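## Task

Take plates E10 and F01 out of plate hotel H1 and drop them into the waste bin WASTE, leaving the bin standing upright. Every other plate must finish in its original slot, resting on its own. Release and pull the gripper away at the end.

## Robot and tools

Robot: a single four-axis plate-moving arm with one level gripper. It has a vertical lift, a shoulder, an elbow and a wrist yaw; the gripper cannot tilt. The fingers point along the gripper's +x axis and close along its y axis. The commanded point, end_effector_position, is the midpoint between the two rubber pads, about 2 to 3 cm behind the fingertips.

Scene frame: origin on the table top under the arm base, +z up, +y to the left when looking along +x. Results report end_effector_position in metres and end_effector_quat_wxyz in this frame; the printed position can be a little off, more so at long reach.

Stations: hotel H1 has 6 slots numbered from the bottom (slot 1). Each plate carries its ID on a front label. A plate counts as home when it lies flat on its shelf's two prongs, short end facing out, behind both front pins and between the side pins. Nest RG, in front of H1, is a spare place to set a plate down. WASTE is a loose bin; an item may be lowered to its rim and released to fall in, and nothing can be retrieved from it. Keep the bin upright and never push or knock anything off the table.

execute_actions(actions): a list of actions run in order. Each action is a table of up to 15 rows, one row per 1/30 s control step; a short table repeats its final row to fill 15 steps. Each row is 5 numbers in [-1, 1]: dx, dy, dz, rz, opening. dx, dy, dz, rz are an offset, in the gripper's own axes, from the gripper's measured pose at the start of that action (for the first action of a call, the last pose a result reported). Every row refers to that same start pose, not the previous row. Scale: 1.0 = 0.6 m for dx, dy, dz and 180 degrees for rz; rz turns from +x toward +y. opening is absolute: +1 fully open (0.140 m), -1 closed (pads still 0.066 m apart). Closing fully takes at least about 0.6 s. An empty list just returns state and images.

Per step, the commanded pose is clipped to within 70 mm and 16 degrees of the measured pose, so large offsets need several actions; after an action the arm continues only up to that clipped pose. "Hand target" shows the pose currently being driven toward. Step readings list end_effector_position at some steps; HELD marks steps partly blocked. A "pose unreachable" line means the clearance check altered or blocked the command.

move(target, speed, blocking): drives the gripper in a straight path toward one row-style target (same 5 numbers, same gripper-frame offset scale, measured from the last pose shown in a result of this scene; opening absolute and sent at the start). speed is m/s, 0.002 to 0.5, default 0.25; turning is capped at twice that in rad/s. Paths last 0.5 to 10 s and are cut off at 10 s. The path ignores obstacles and the arm may lag, deviate or overshoot speed, especially when near full extension. Faster contact and targets set deeper past contact press harder. The result adds a "move:" line: done (at rest near target), off_target, moving, held (last step blocked) or fault, with limits such as paced (pose clipped) or held (steps blocked; arm may then surge), plus distance to target. blocking=false returns after 0.5 s while the arm keeps going; then call wait or stop before any other motion.

wait(seconds): 0 to 10; lets the scene run holding the last command, ending early if a running move finishes. stop(): brakes a running move (needs room; fingers keep moving). zoom_image(camera, region): closer look at [x0, y0, x1, y1] pixels (top-left origin, at most 504x504) of cam_head_left, cam_head_right, cam_high, cam_low or cam_wrist, all 896x504. finished_scene(scene): ends the current scene by number, irreversibly, and reports success and the next task; the goal must hold without the robot.

Readings: Joint positions gives lift (m, 0.000 to 0.550), shoulder (rad, -2.000 to 2.000), elbow (rad, -2.800 to 2.800), wrist yaw (rad, -12.566 to 12.566), then pad gap (m). Keep the elbow at least 0.4 rad away from 0 or the arm may fold and fault. grip_measured is the finger opening on the command scale; readings may be off by about 1 mm consistently. To hold something, command about 0.04 below grip_measured (less for a lighter hold); pads push about 18 N max, and a fast close can squeeze harder or bounce open.

Hazards: a joint reaching its load limit (lift 55.8 N, shoulder 8.37 N m, elbow 4.18 N m, wrist yaw 1.39 N m, carried weight included) freezes the arm for 10 s and drops the rest of the call. Holding loads heats motors: MOTOR HOT appears from 85 °C, and at 100 °C an OVER-TEMPERATURE FAULT brakes the arm until cool. Because offsets come from the measured pose, repeating a small offset into something rigid does not press harder, but against something yielding it goes further. The sim keeps running while you compose replies, with the arm holding its last command. Occasional tugs on held parts or pushes on loose items may occur. Avoid drops, slips, slams and hard pushes; finish with the gripper open and clear.

Each tool is called after ">>>" as name(argument=value, ...) on one line, values as JSON.

## Session

>>> execute_actions(actions=[])

Scene clock: 0.00 s.
end_effector_position=(+0.5085, -0.3688, +0.4231) grip_measured=+1.00 end_effector_quat_wxyz=(+0.927, -0.000, -0.000, -0.374)
Joint positions: [ 0.418 -1.596 -1.511 -3.944  0.14 ]
Motor temperatures (°C, as the motors report them): [38 24 23 23]
Hand target: +0.509, -0.369, +0.423; +0.927, -0.000, -0.000, -0.374

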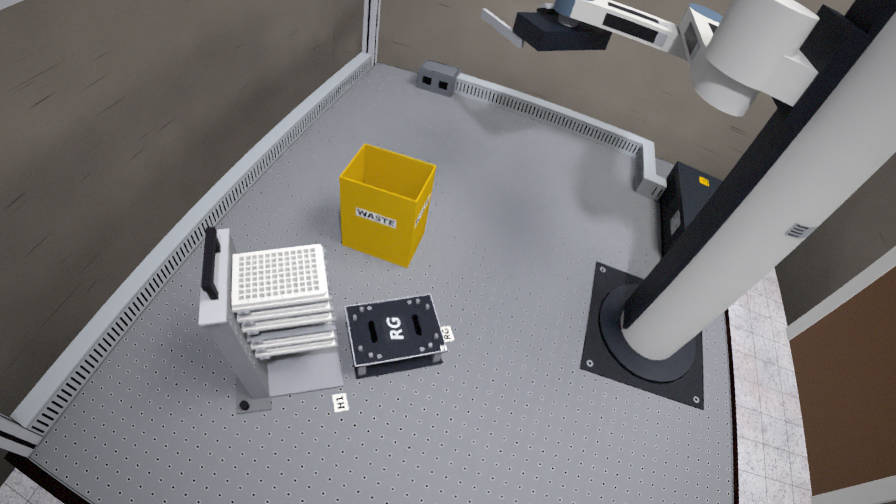

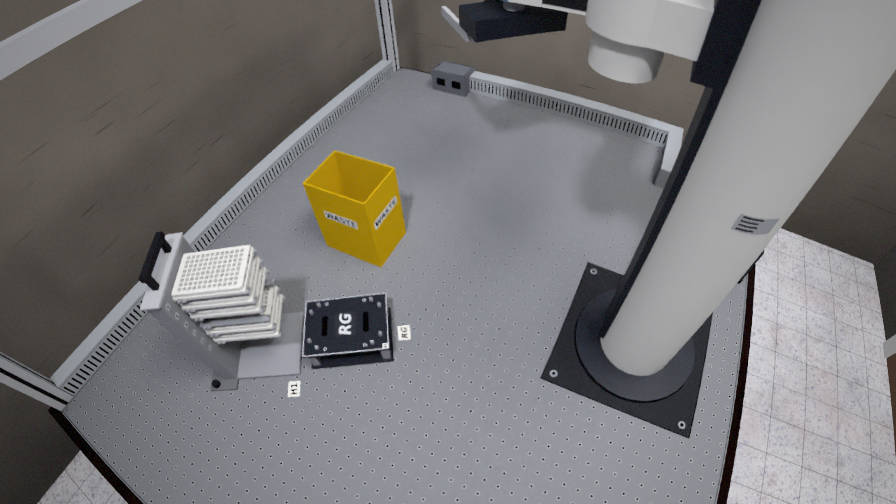

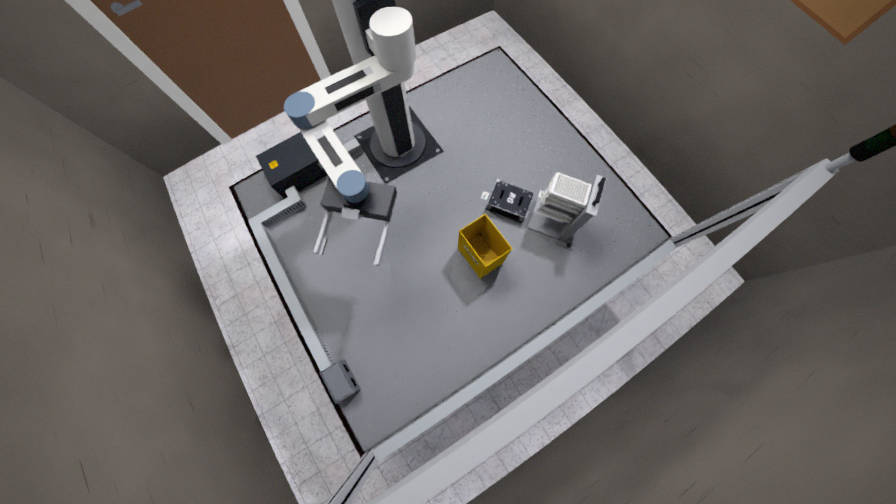

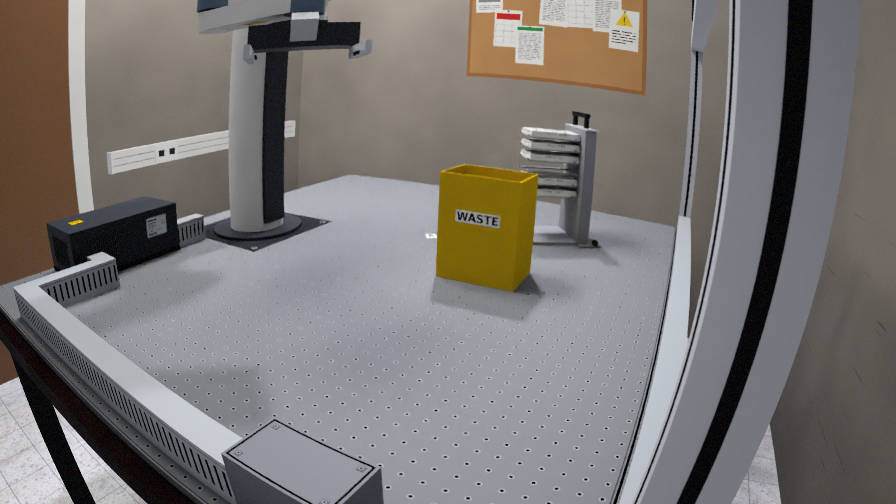

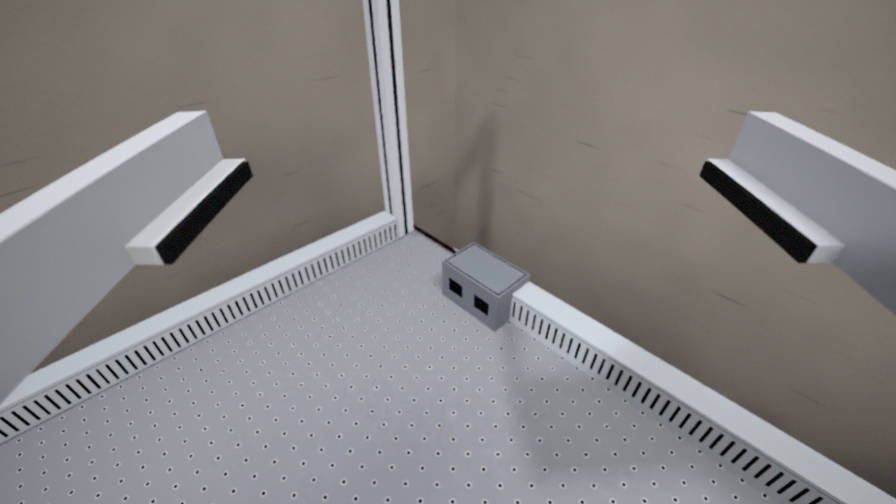

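>>> zoom_image(camera="cam_head_right", region=[130, 130, 430, 410])

>>> zoom_image(camera="cam_high", region=[430, 150, 630, 300])

>>> zoom_image(camera="cam_low", region=[420, 100, 620, 300])

Region (130, 130, 430, 410) of cam_head_right's 896x504 image, scaled by 1.680, with more detail than that image has; it fills the top 470 rows of this view, and the rest is white.

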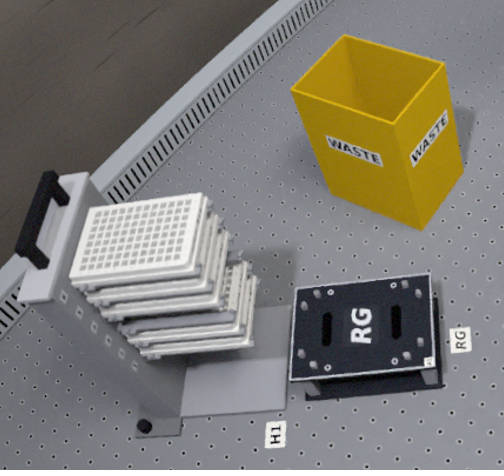

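Region (430, 150, 630, 300) of cam_high's 896x504 image, scaled by 2.520, with more detail than that image has; it fills the top 378 rows of this view, and the rest is white.

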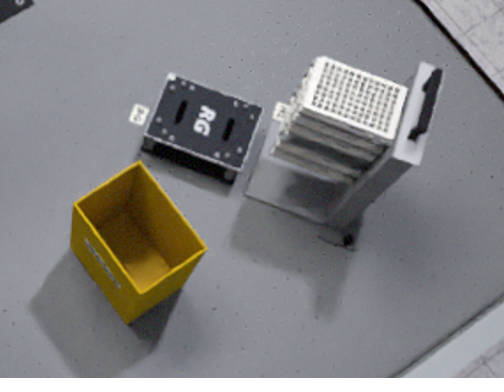

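Region (420, 100, 620, 300) of cam_low's 896x504 image, scaled by 2.520, with more detail than that image has.

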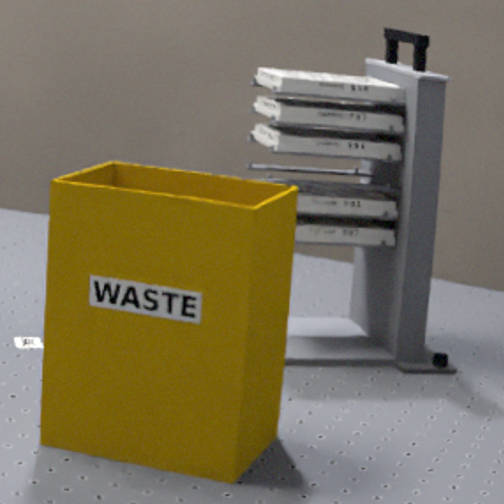

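>>> zoom_image(camera="cam_low", region=[515, 120, 595, 205])

Region (515, 120, 595, 205) of cam_low's 896x504 image, scaled by 5.929, with more detail than that image has; it fills the left 474 columns of this view, and the rest is white.

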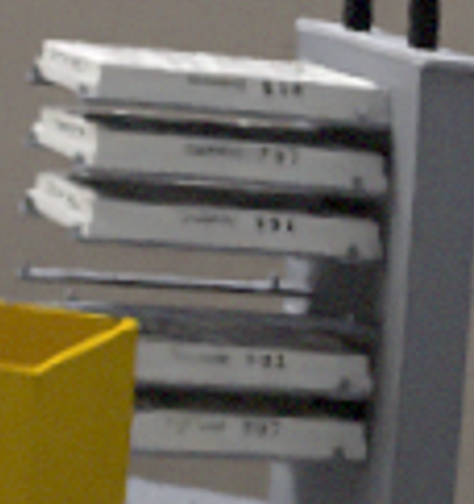

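>>> move(target=[-0.4368, 0.4327, -0.2052, 0.2441, 0.0], speed=0.45)

Scene clock: 93.13 s.
end_effector_position=(+0.5002, +0.0003, +0.3000) grip_measured=+0.00 end_effector_quat_wxyz=(+1.000, -0.000, -0.000, -0.000)
Joint positions: [ 0.295 -1.009 -0.712 -4.562  0.103]
Motor temperatures (°C, as the motors report them): [38 24 23 23]
Hand target: +0.500, +0.000, +0.300; +1.000, -0.000, -0.000, -0.000
Off the commanded pose: 0.000 m, 0 deg.
move: done

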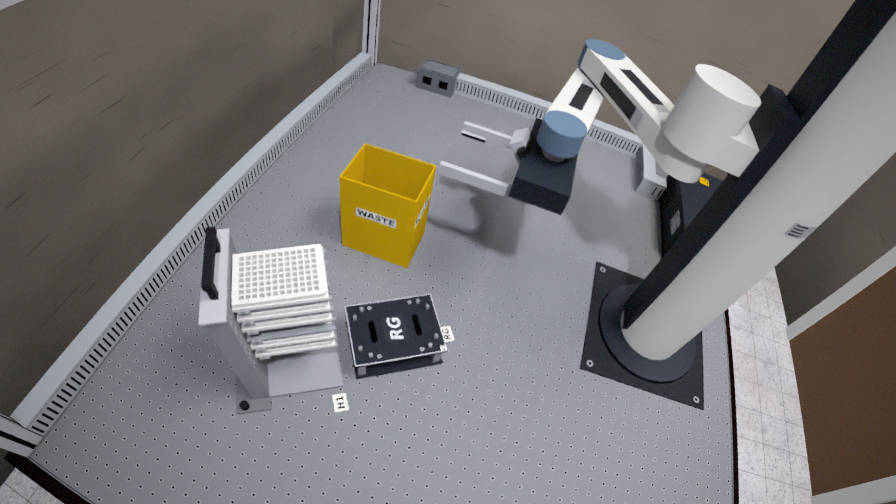

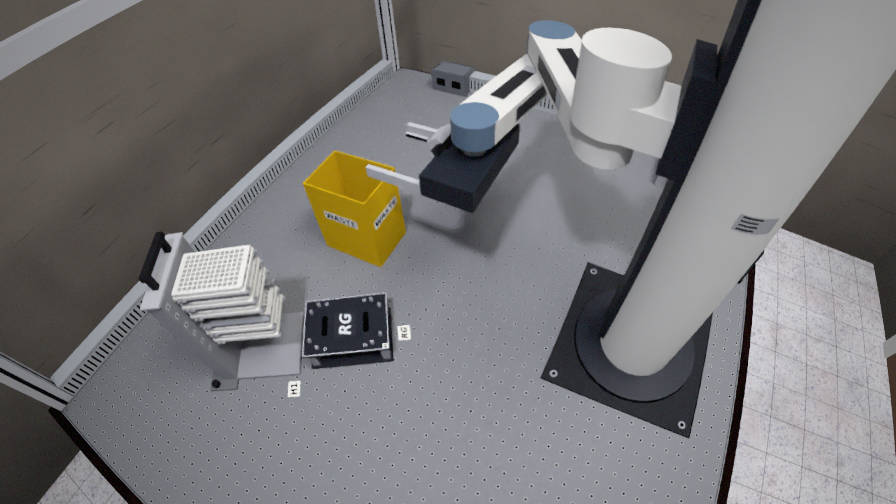

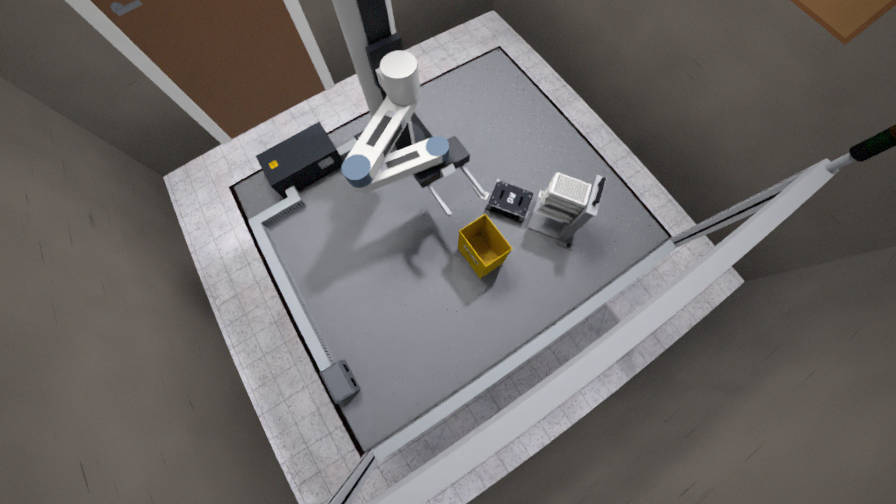

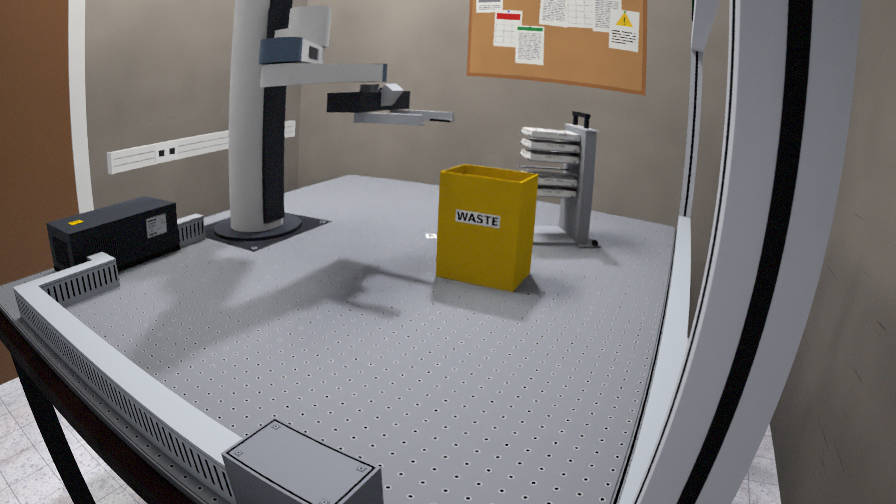

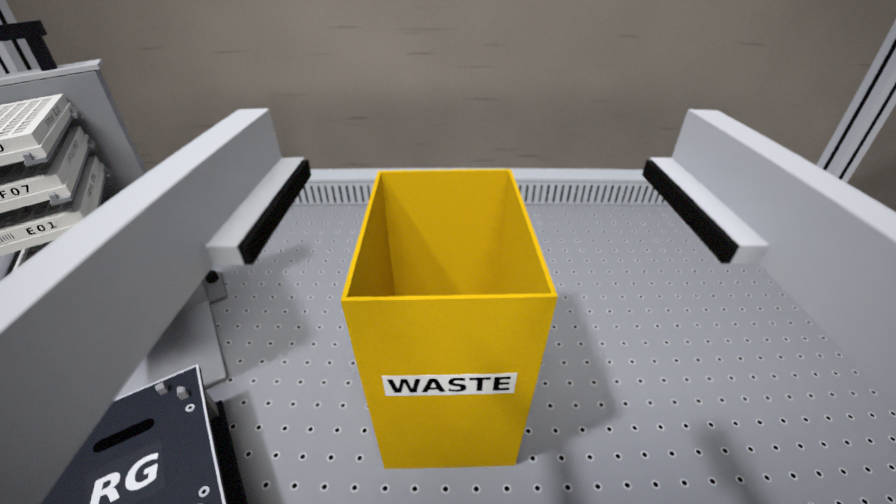

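>>> zoom_image(camera="cam_wrist", region=[320, 150, 580, 330])

>>> zoom_image(camera="cam_wrist", region=[320, 400, 600, 504])

Region (320, 150, 580, 330) of cam_wrist's 896x504 image, scaled by 1.938, with more detail than that image has; it fills the top 349 rows of this view, and the rest is white.

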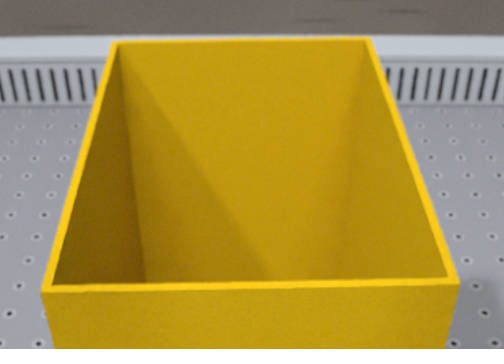

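Region (320, 400, 600, 504) of cam_wrist's 896x504 image, scaled by 1.800, with more detail than that image has; it fills the top 187 rows of this view, and the rest is white.

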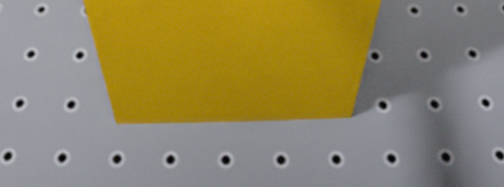

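>>> move(target=[-0.0503, 0.2995, -0.0667, 0.1944, 0.0], speed=0.4)

Scene clock: 122.17 s.
end_effector_position=(+0.4699, +0.1802, +0.2599) grip_measured=+0.00 end_effector_quat_wxyz=(+0.954, -0.000, -0.000, +0.301)
Joint positions: [ 0.255 -0.484 -0.801 -4.387  0.103]
Motor temperatures (°C, as the motors report them): [38 24 23 23]
Hand target: +0.470, +0.180, +0.260; +0.954, -0.000, -0.000, +0.301
Off the commanded pose: 0.000 m, 0 deg.
move: done

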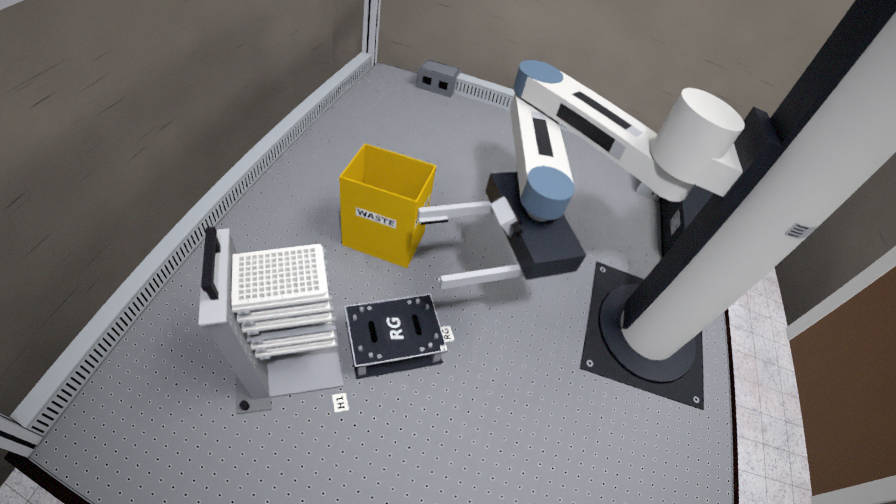

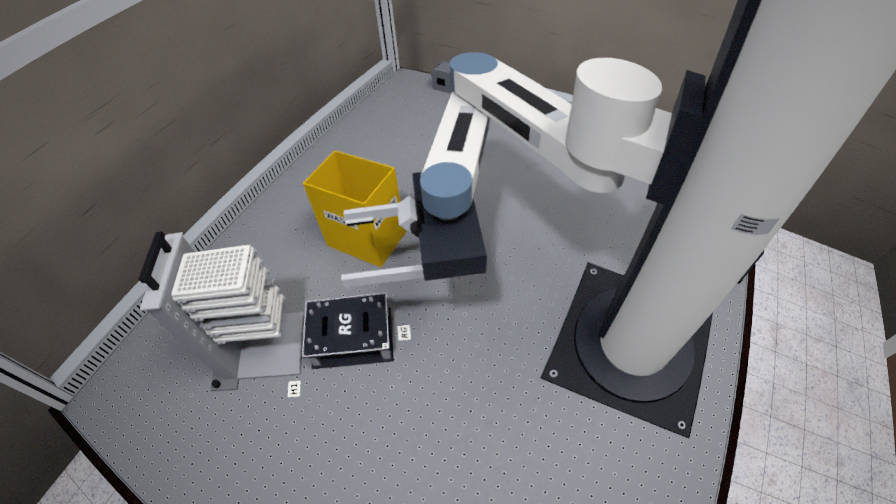

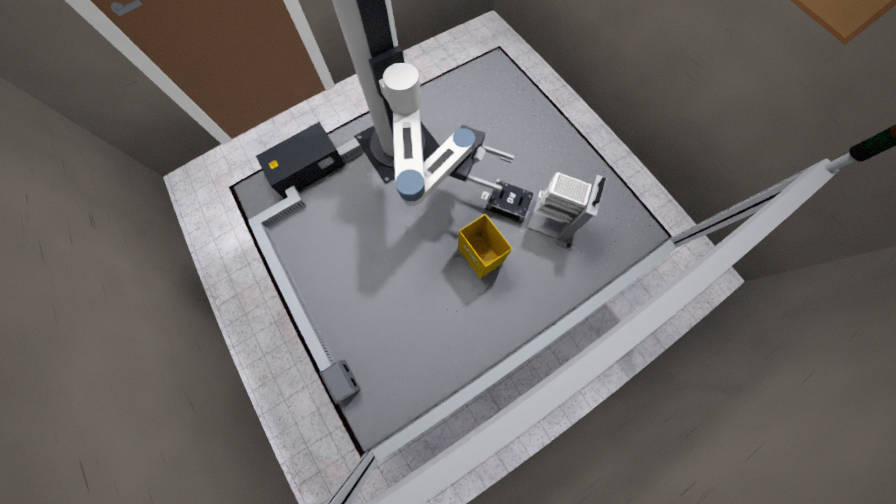

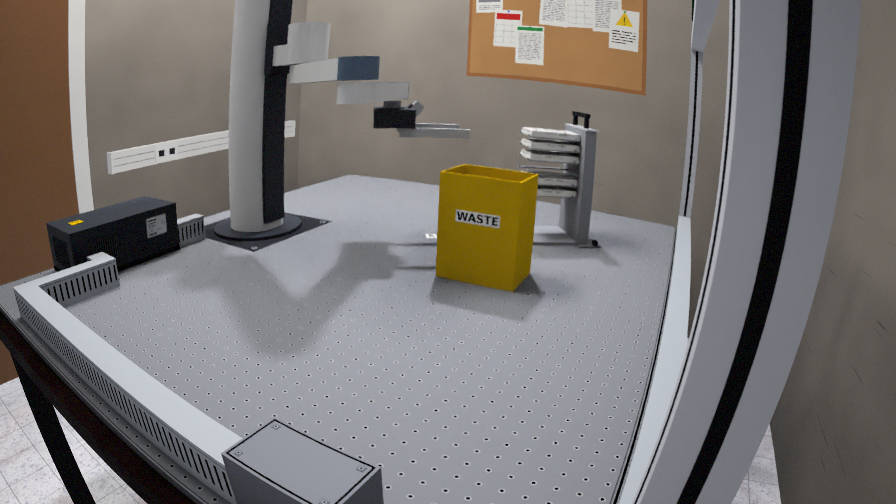

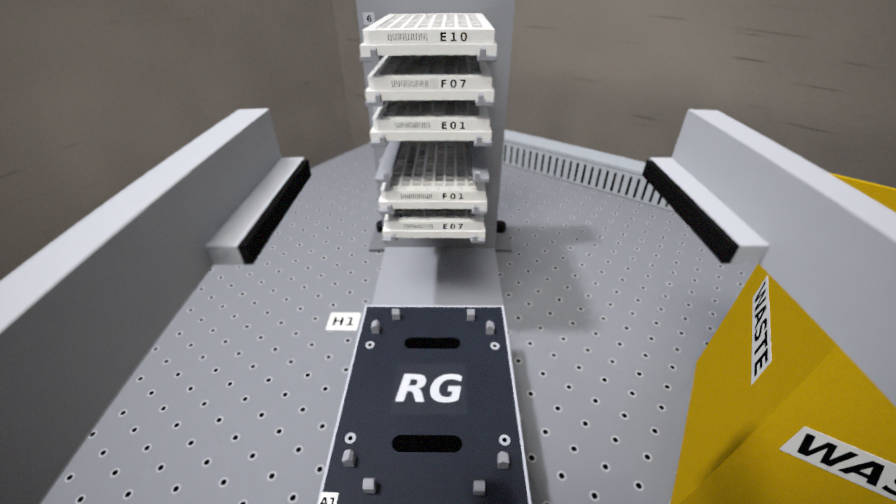

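>>> zoom_image(camera="cam_wrist", region=[340, 0, 530, 150])

>>> zoom_image(camera="cam_wrist", region=[350, 130, 530, 270])

>>> zoom_image(camera="cam_wrist", region=[300, 284, 560, 504])

Region (340, 0, 530, 150) of cam_wrist's 896x504 image, scaled by 2.653, with more detail than that image has; it fills the top 398 rows of this view, and the rest is white.

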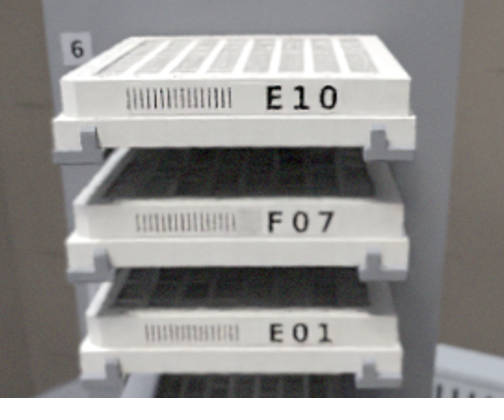

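Region (350, 130, 530, 270) of cam_wrist's 896x504 image, scaled by 2.800, with more detail than that image has.

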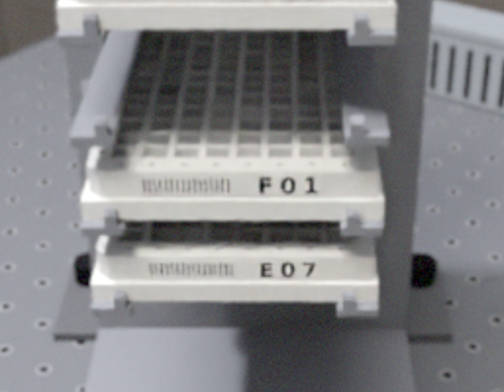

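Region (300, 284, 560, 504) of cam_wrist's 896x504 image, scaled by 1.938, with more detail than that image has; it fills the top 426 rows of this view, and the rest is white.

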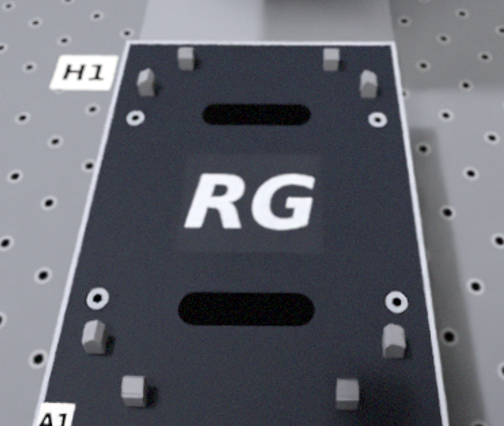

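>>> move(target=[0.2, 0.0362, 0.0228, -0.0028, 0.0], speed=0.25)

>>> zoom_image(camera="cam_wrist", region=[200, 30, 480, 280])

>>> zoom_image(camera="cam_wrist", region=[480, 30, 780, 280])

Scene clock: 156.50 s.
end_effector_position=(+0.5557, +0.2669, +0.2736) grip_measured=+0.00 end_effector_quat_wxyz=(+0.955, -0.000, -0.000, +0.296)
Joint positions: [ 0.269 -0.187 -1.342 -4.151  0.103]
Motor temperatures (°C, as the motors report them): [38 24 23 23]
Hand target: +0.556, +0.267, +0.274; +0.955, -0.000, -0.000, +0.297
Off the commanded pose: 0.000 m, 0 deg.
move: done

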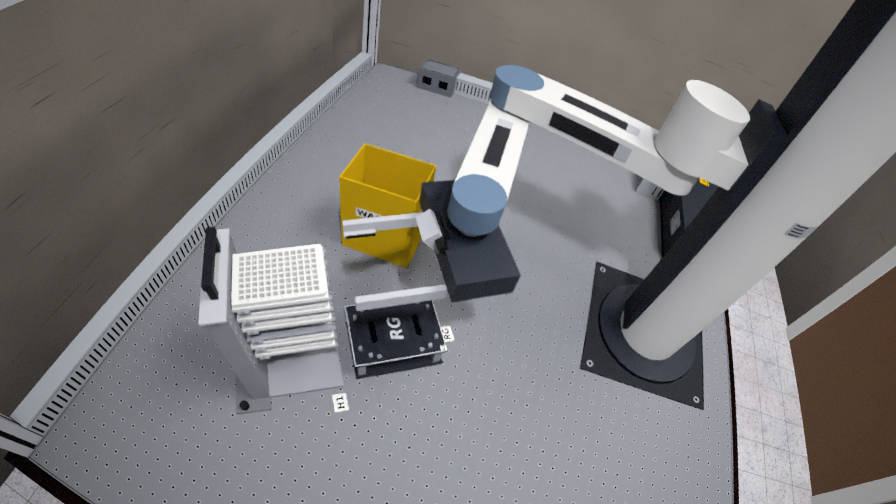

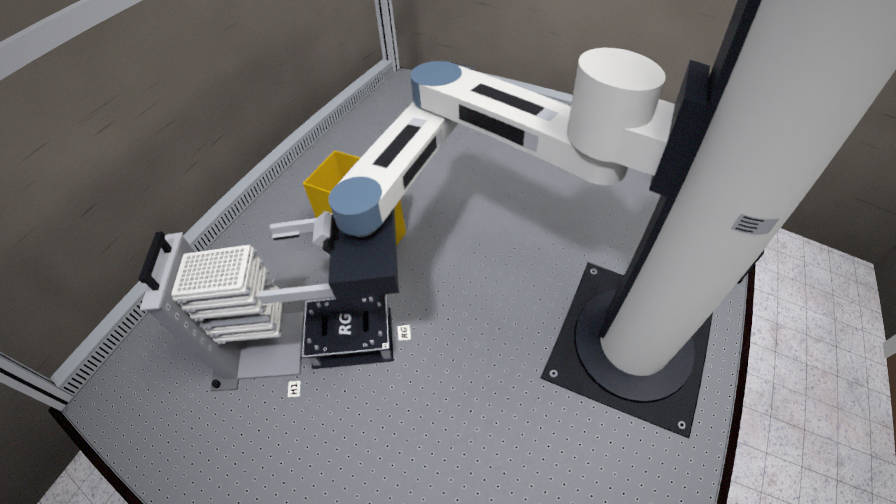

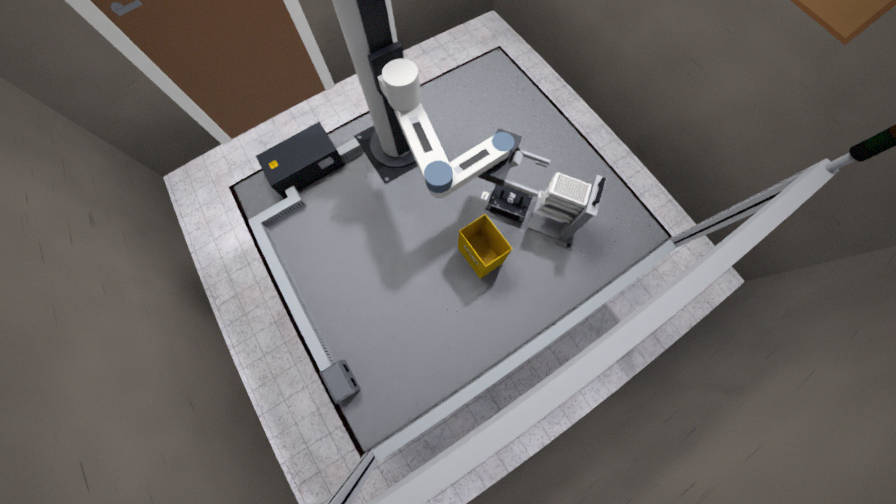

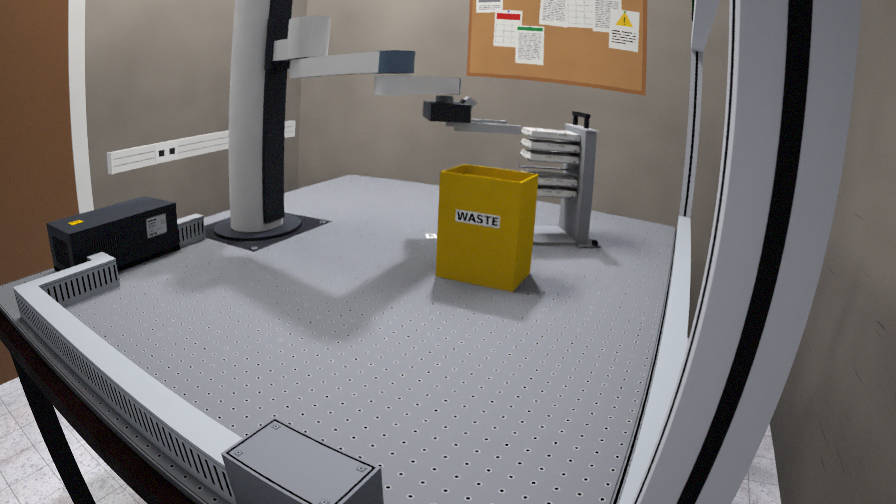

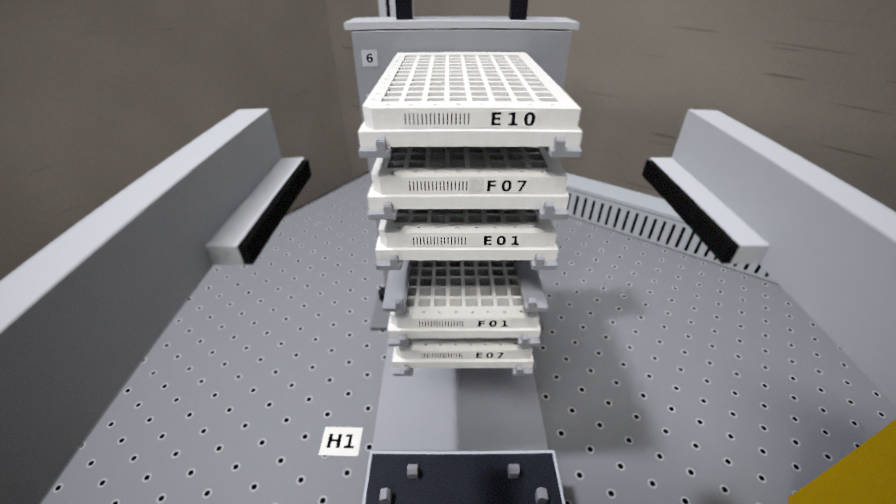

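Region (200, 30, 480, 280) of cam_wrist's 896x504 image, scaled by 1.800, with more detail than that image has; it fills the top 450 rows of this view, and the rest is white.

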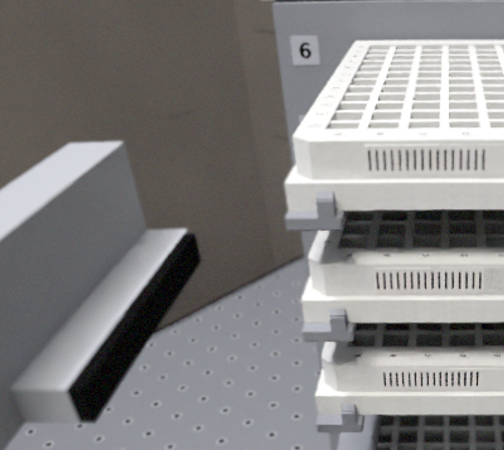

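Region (480, 30, 780, 280) of cam_wrist's 896x504 image, scaled by 1.680, with more detail than that image has.

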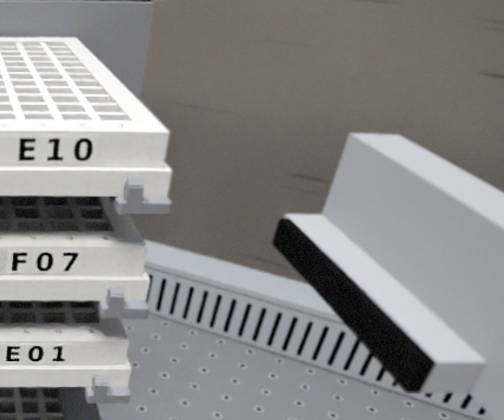

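>>> move(target=[0.1833, 0.0008, 0.0063, 0.0008, -0.3], speed=0.13)

>>> zoom_image(camera="cam_wrist", region=[220, 100, 400, 280])

>>> zoom_image(camera="cam_wrist", region=[570, 100, 750, 280])

Scene clock: 183.33 s.
end_effector_position=(+0.6460, +0.3296, +0.2774) grip_measured=-0.30 end_effector_quat_wxyz=(+0.955, -0.000, -0.000, +0.298)
Joint positions: [ 0.272  0.081 -1.977 -3.783  0.092]
Motor temperatures (°C, as the motors report them): [38 24 23 23]
Hand target: +0.646, +0.330, +0.277; +0.955, -0.000, -0.000, +0.298
Off the commanded pose: 0.000 m, 0 deg.
move: done

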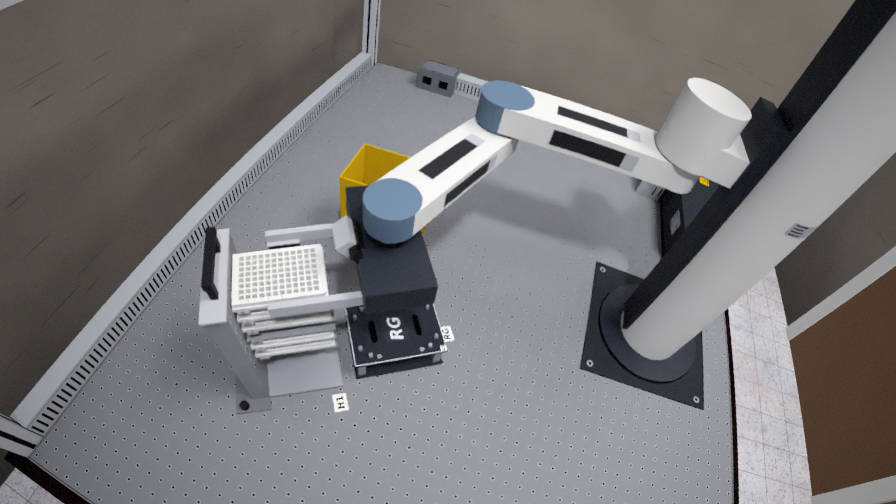

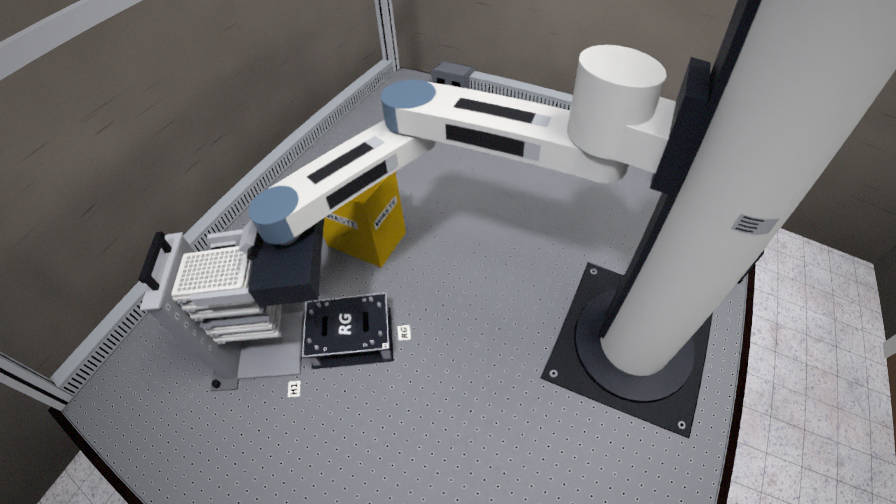

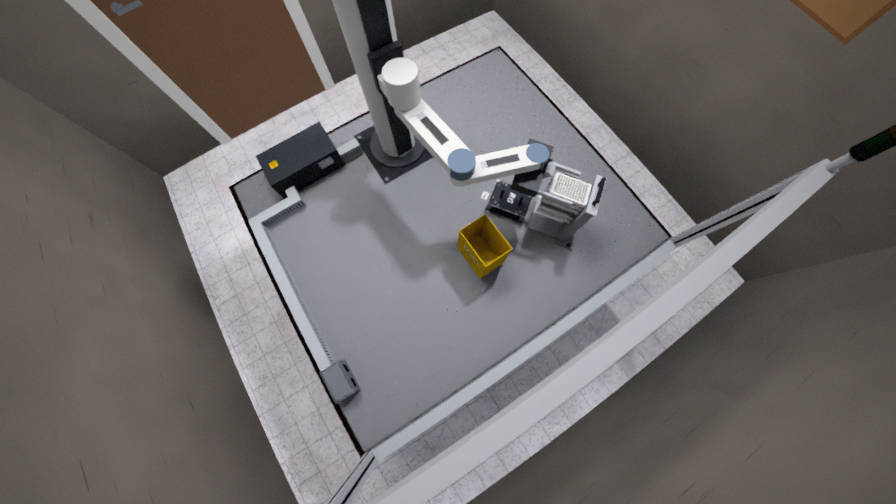

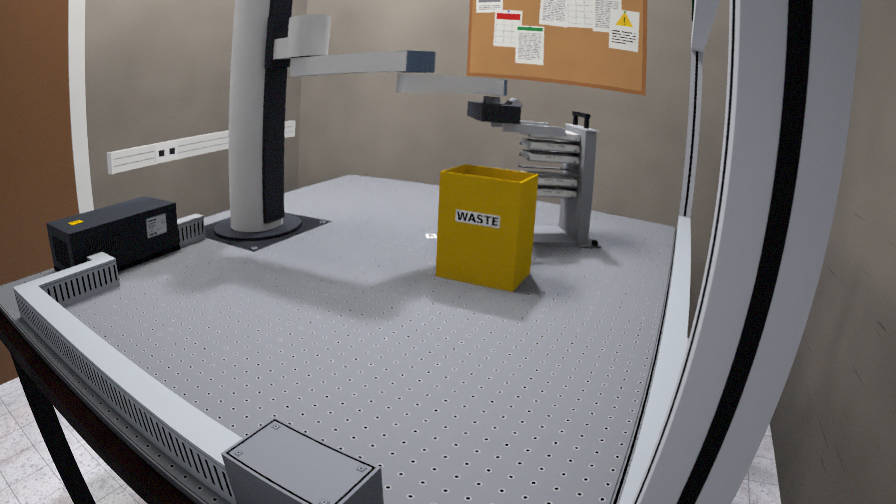

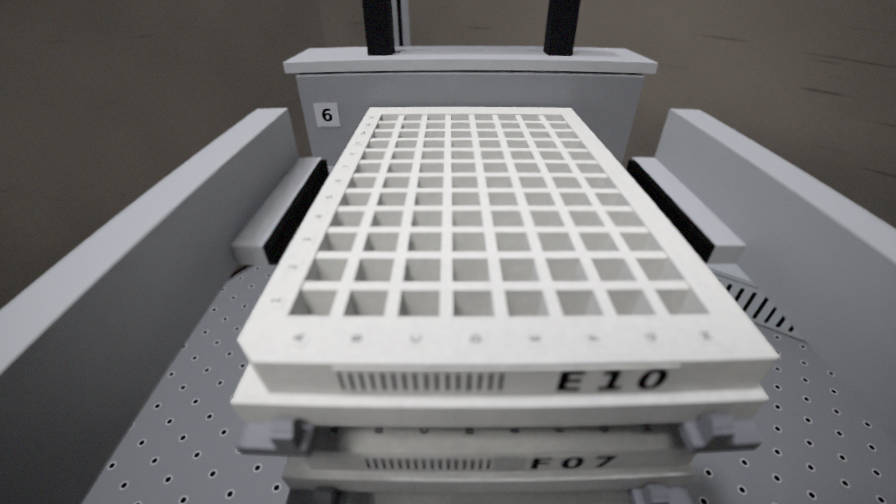

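Region (220, 100, 400, 280) of cam_wrist's 896x504 image, scaled by 2.800, with more detail than that image has.

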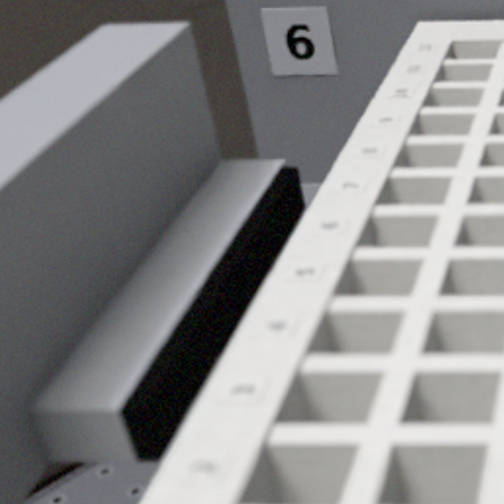

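Region (570, 100, 750, 280) of cam_wrist's 896x504 image, scaled by 2.800, with more detail than that image has.

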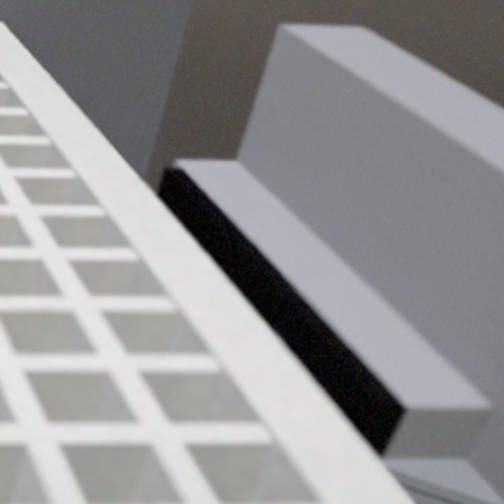

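>>> execute_actions(actions=[])

Scene clock: 204.47 s.
end_effector_position=(+0.6460, +0.3296, +0.2774) grip_measured=-0.30 end_effector_quat_wxyz=(+0.955, -0.000, -0.000, +0.298)
Joint positions: [ 0.272  0.081 -1.977 -3.783  0.092]
Motor temperatures (°C, as the motors report them): [38 24 23 23]
Hand target: +0.646, +0.330, +0.277; +0.955, -0.000, -0.000, +0.298
Off the commanded pose: 0.000 m, 0 deg.

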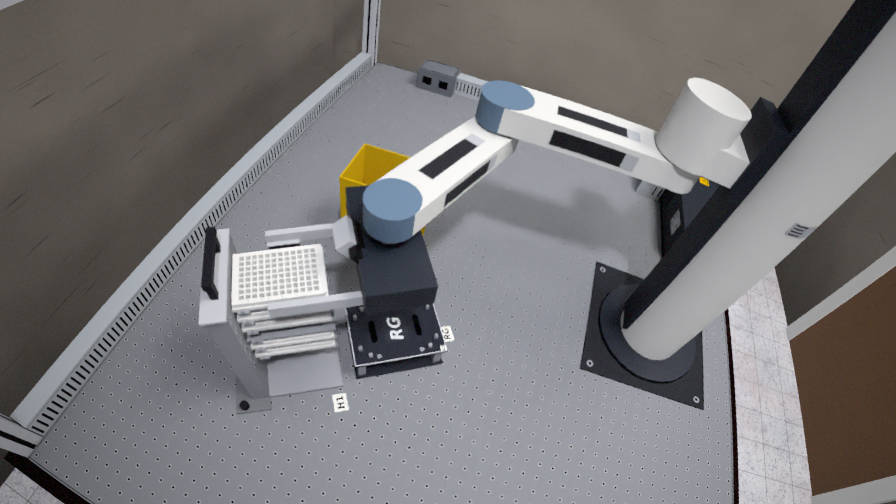

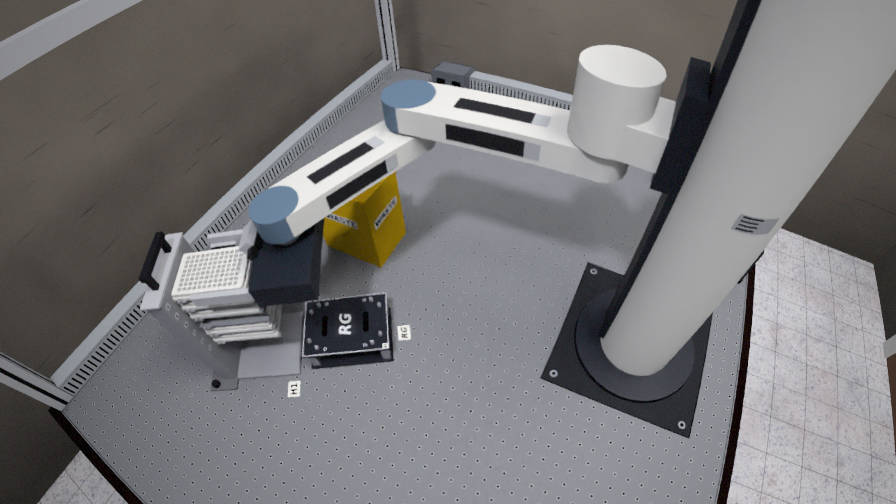

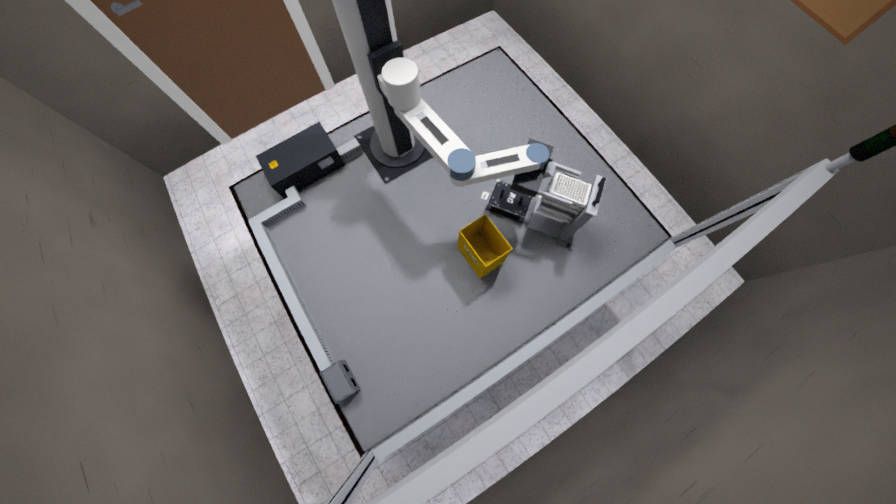

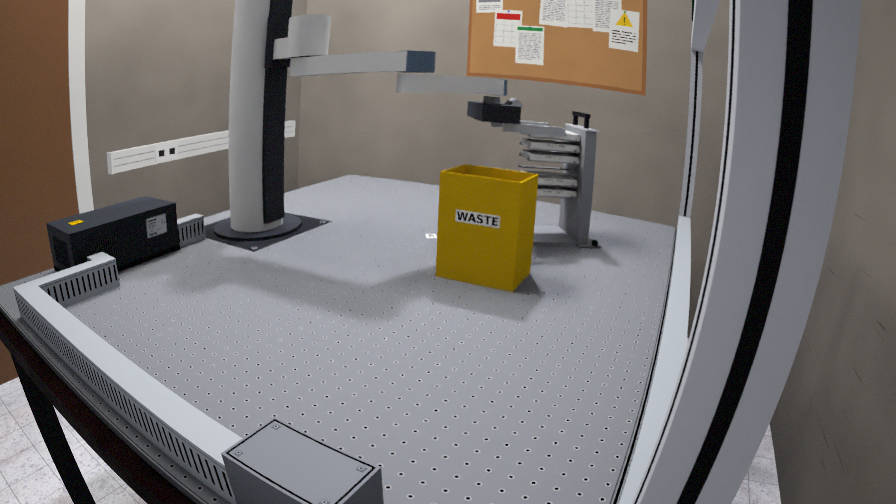

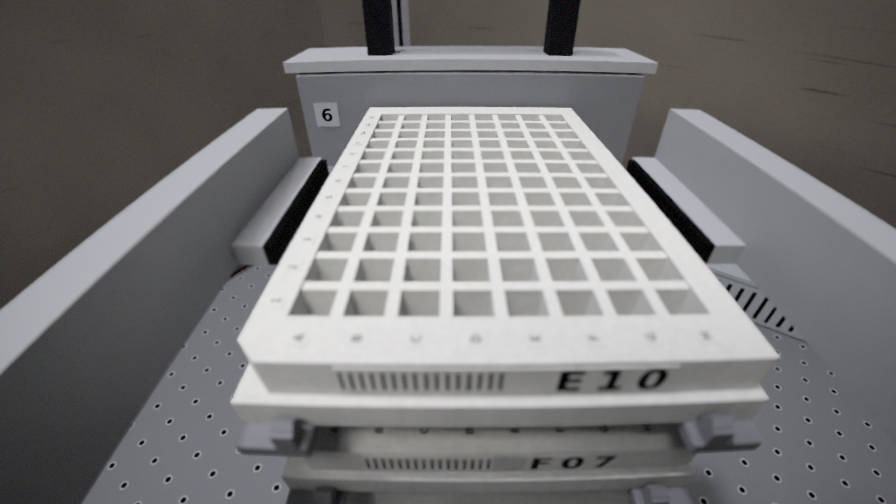

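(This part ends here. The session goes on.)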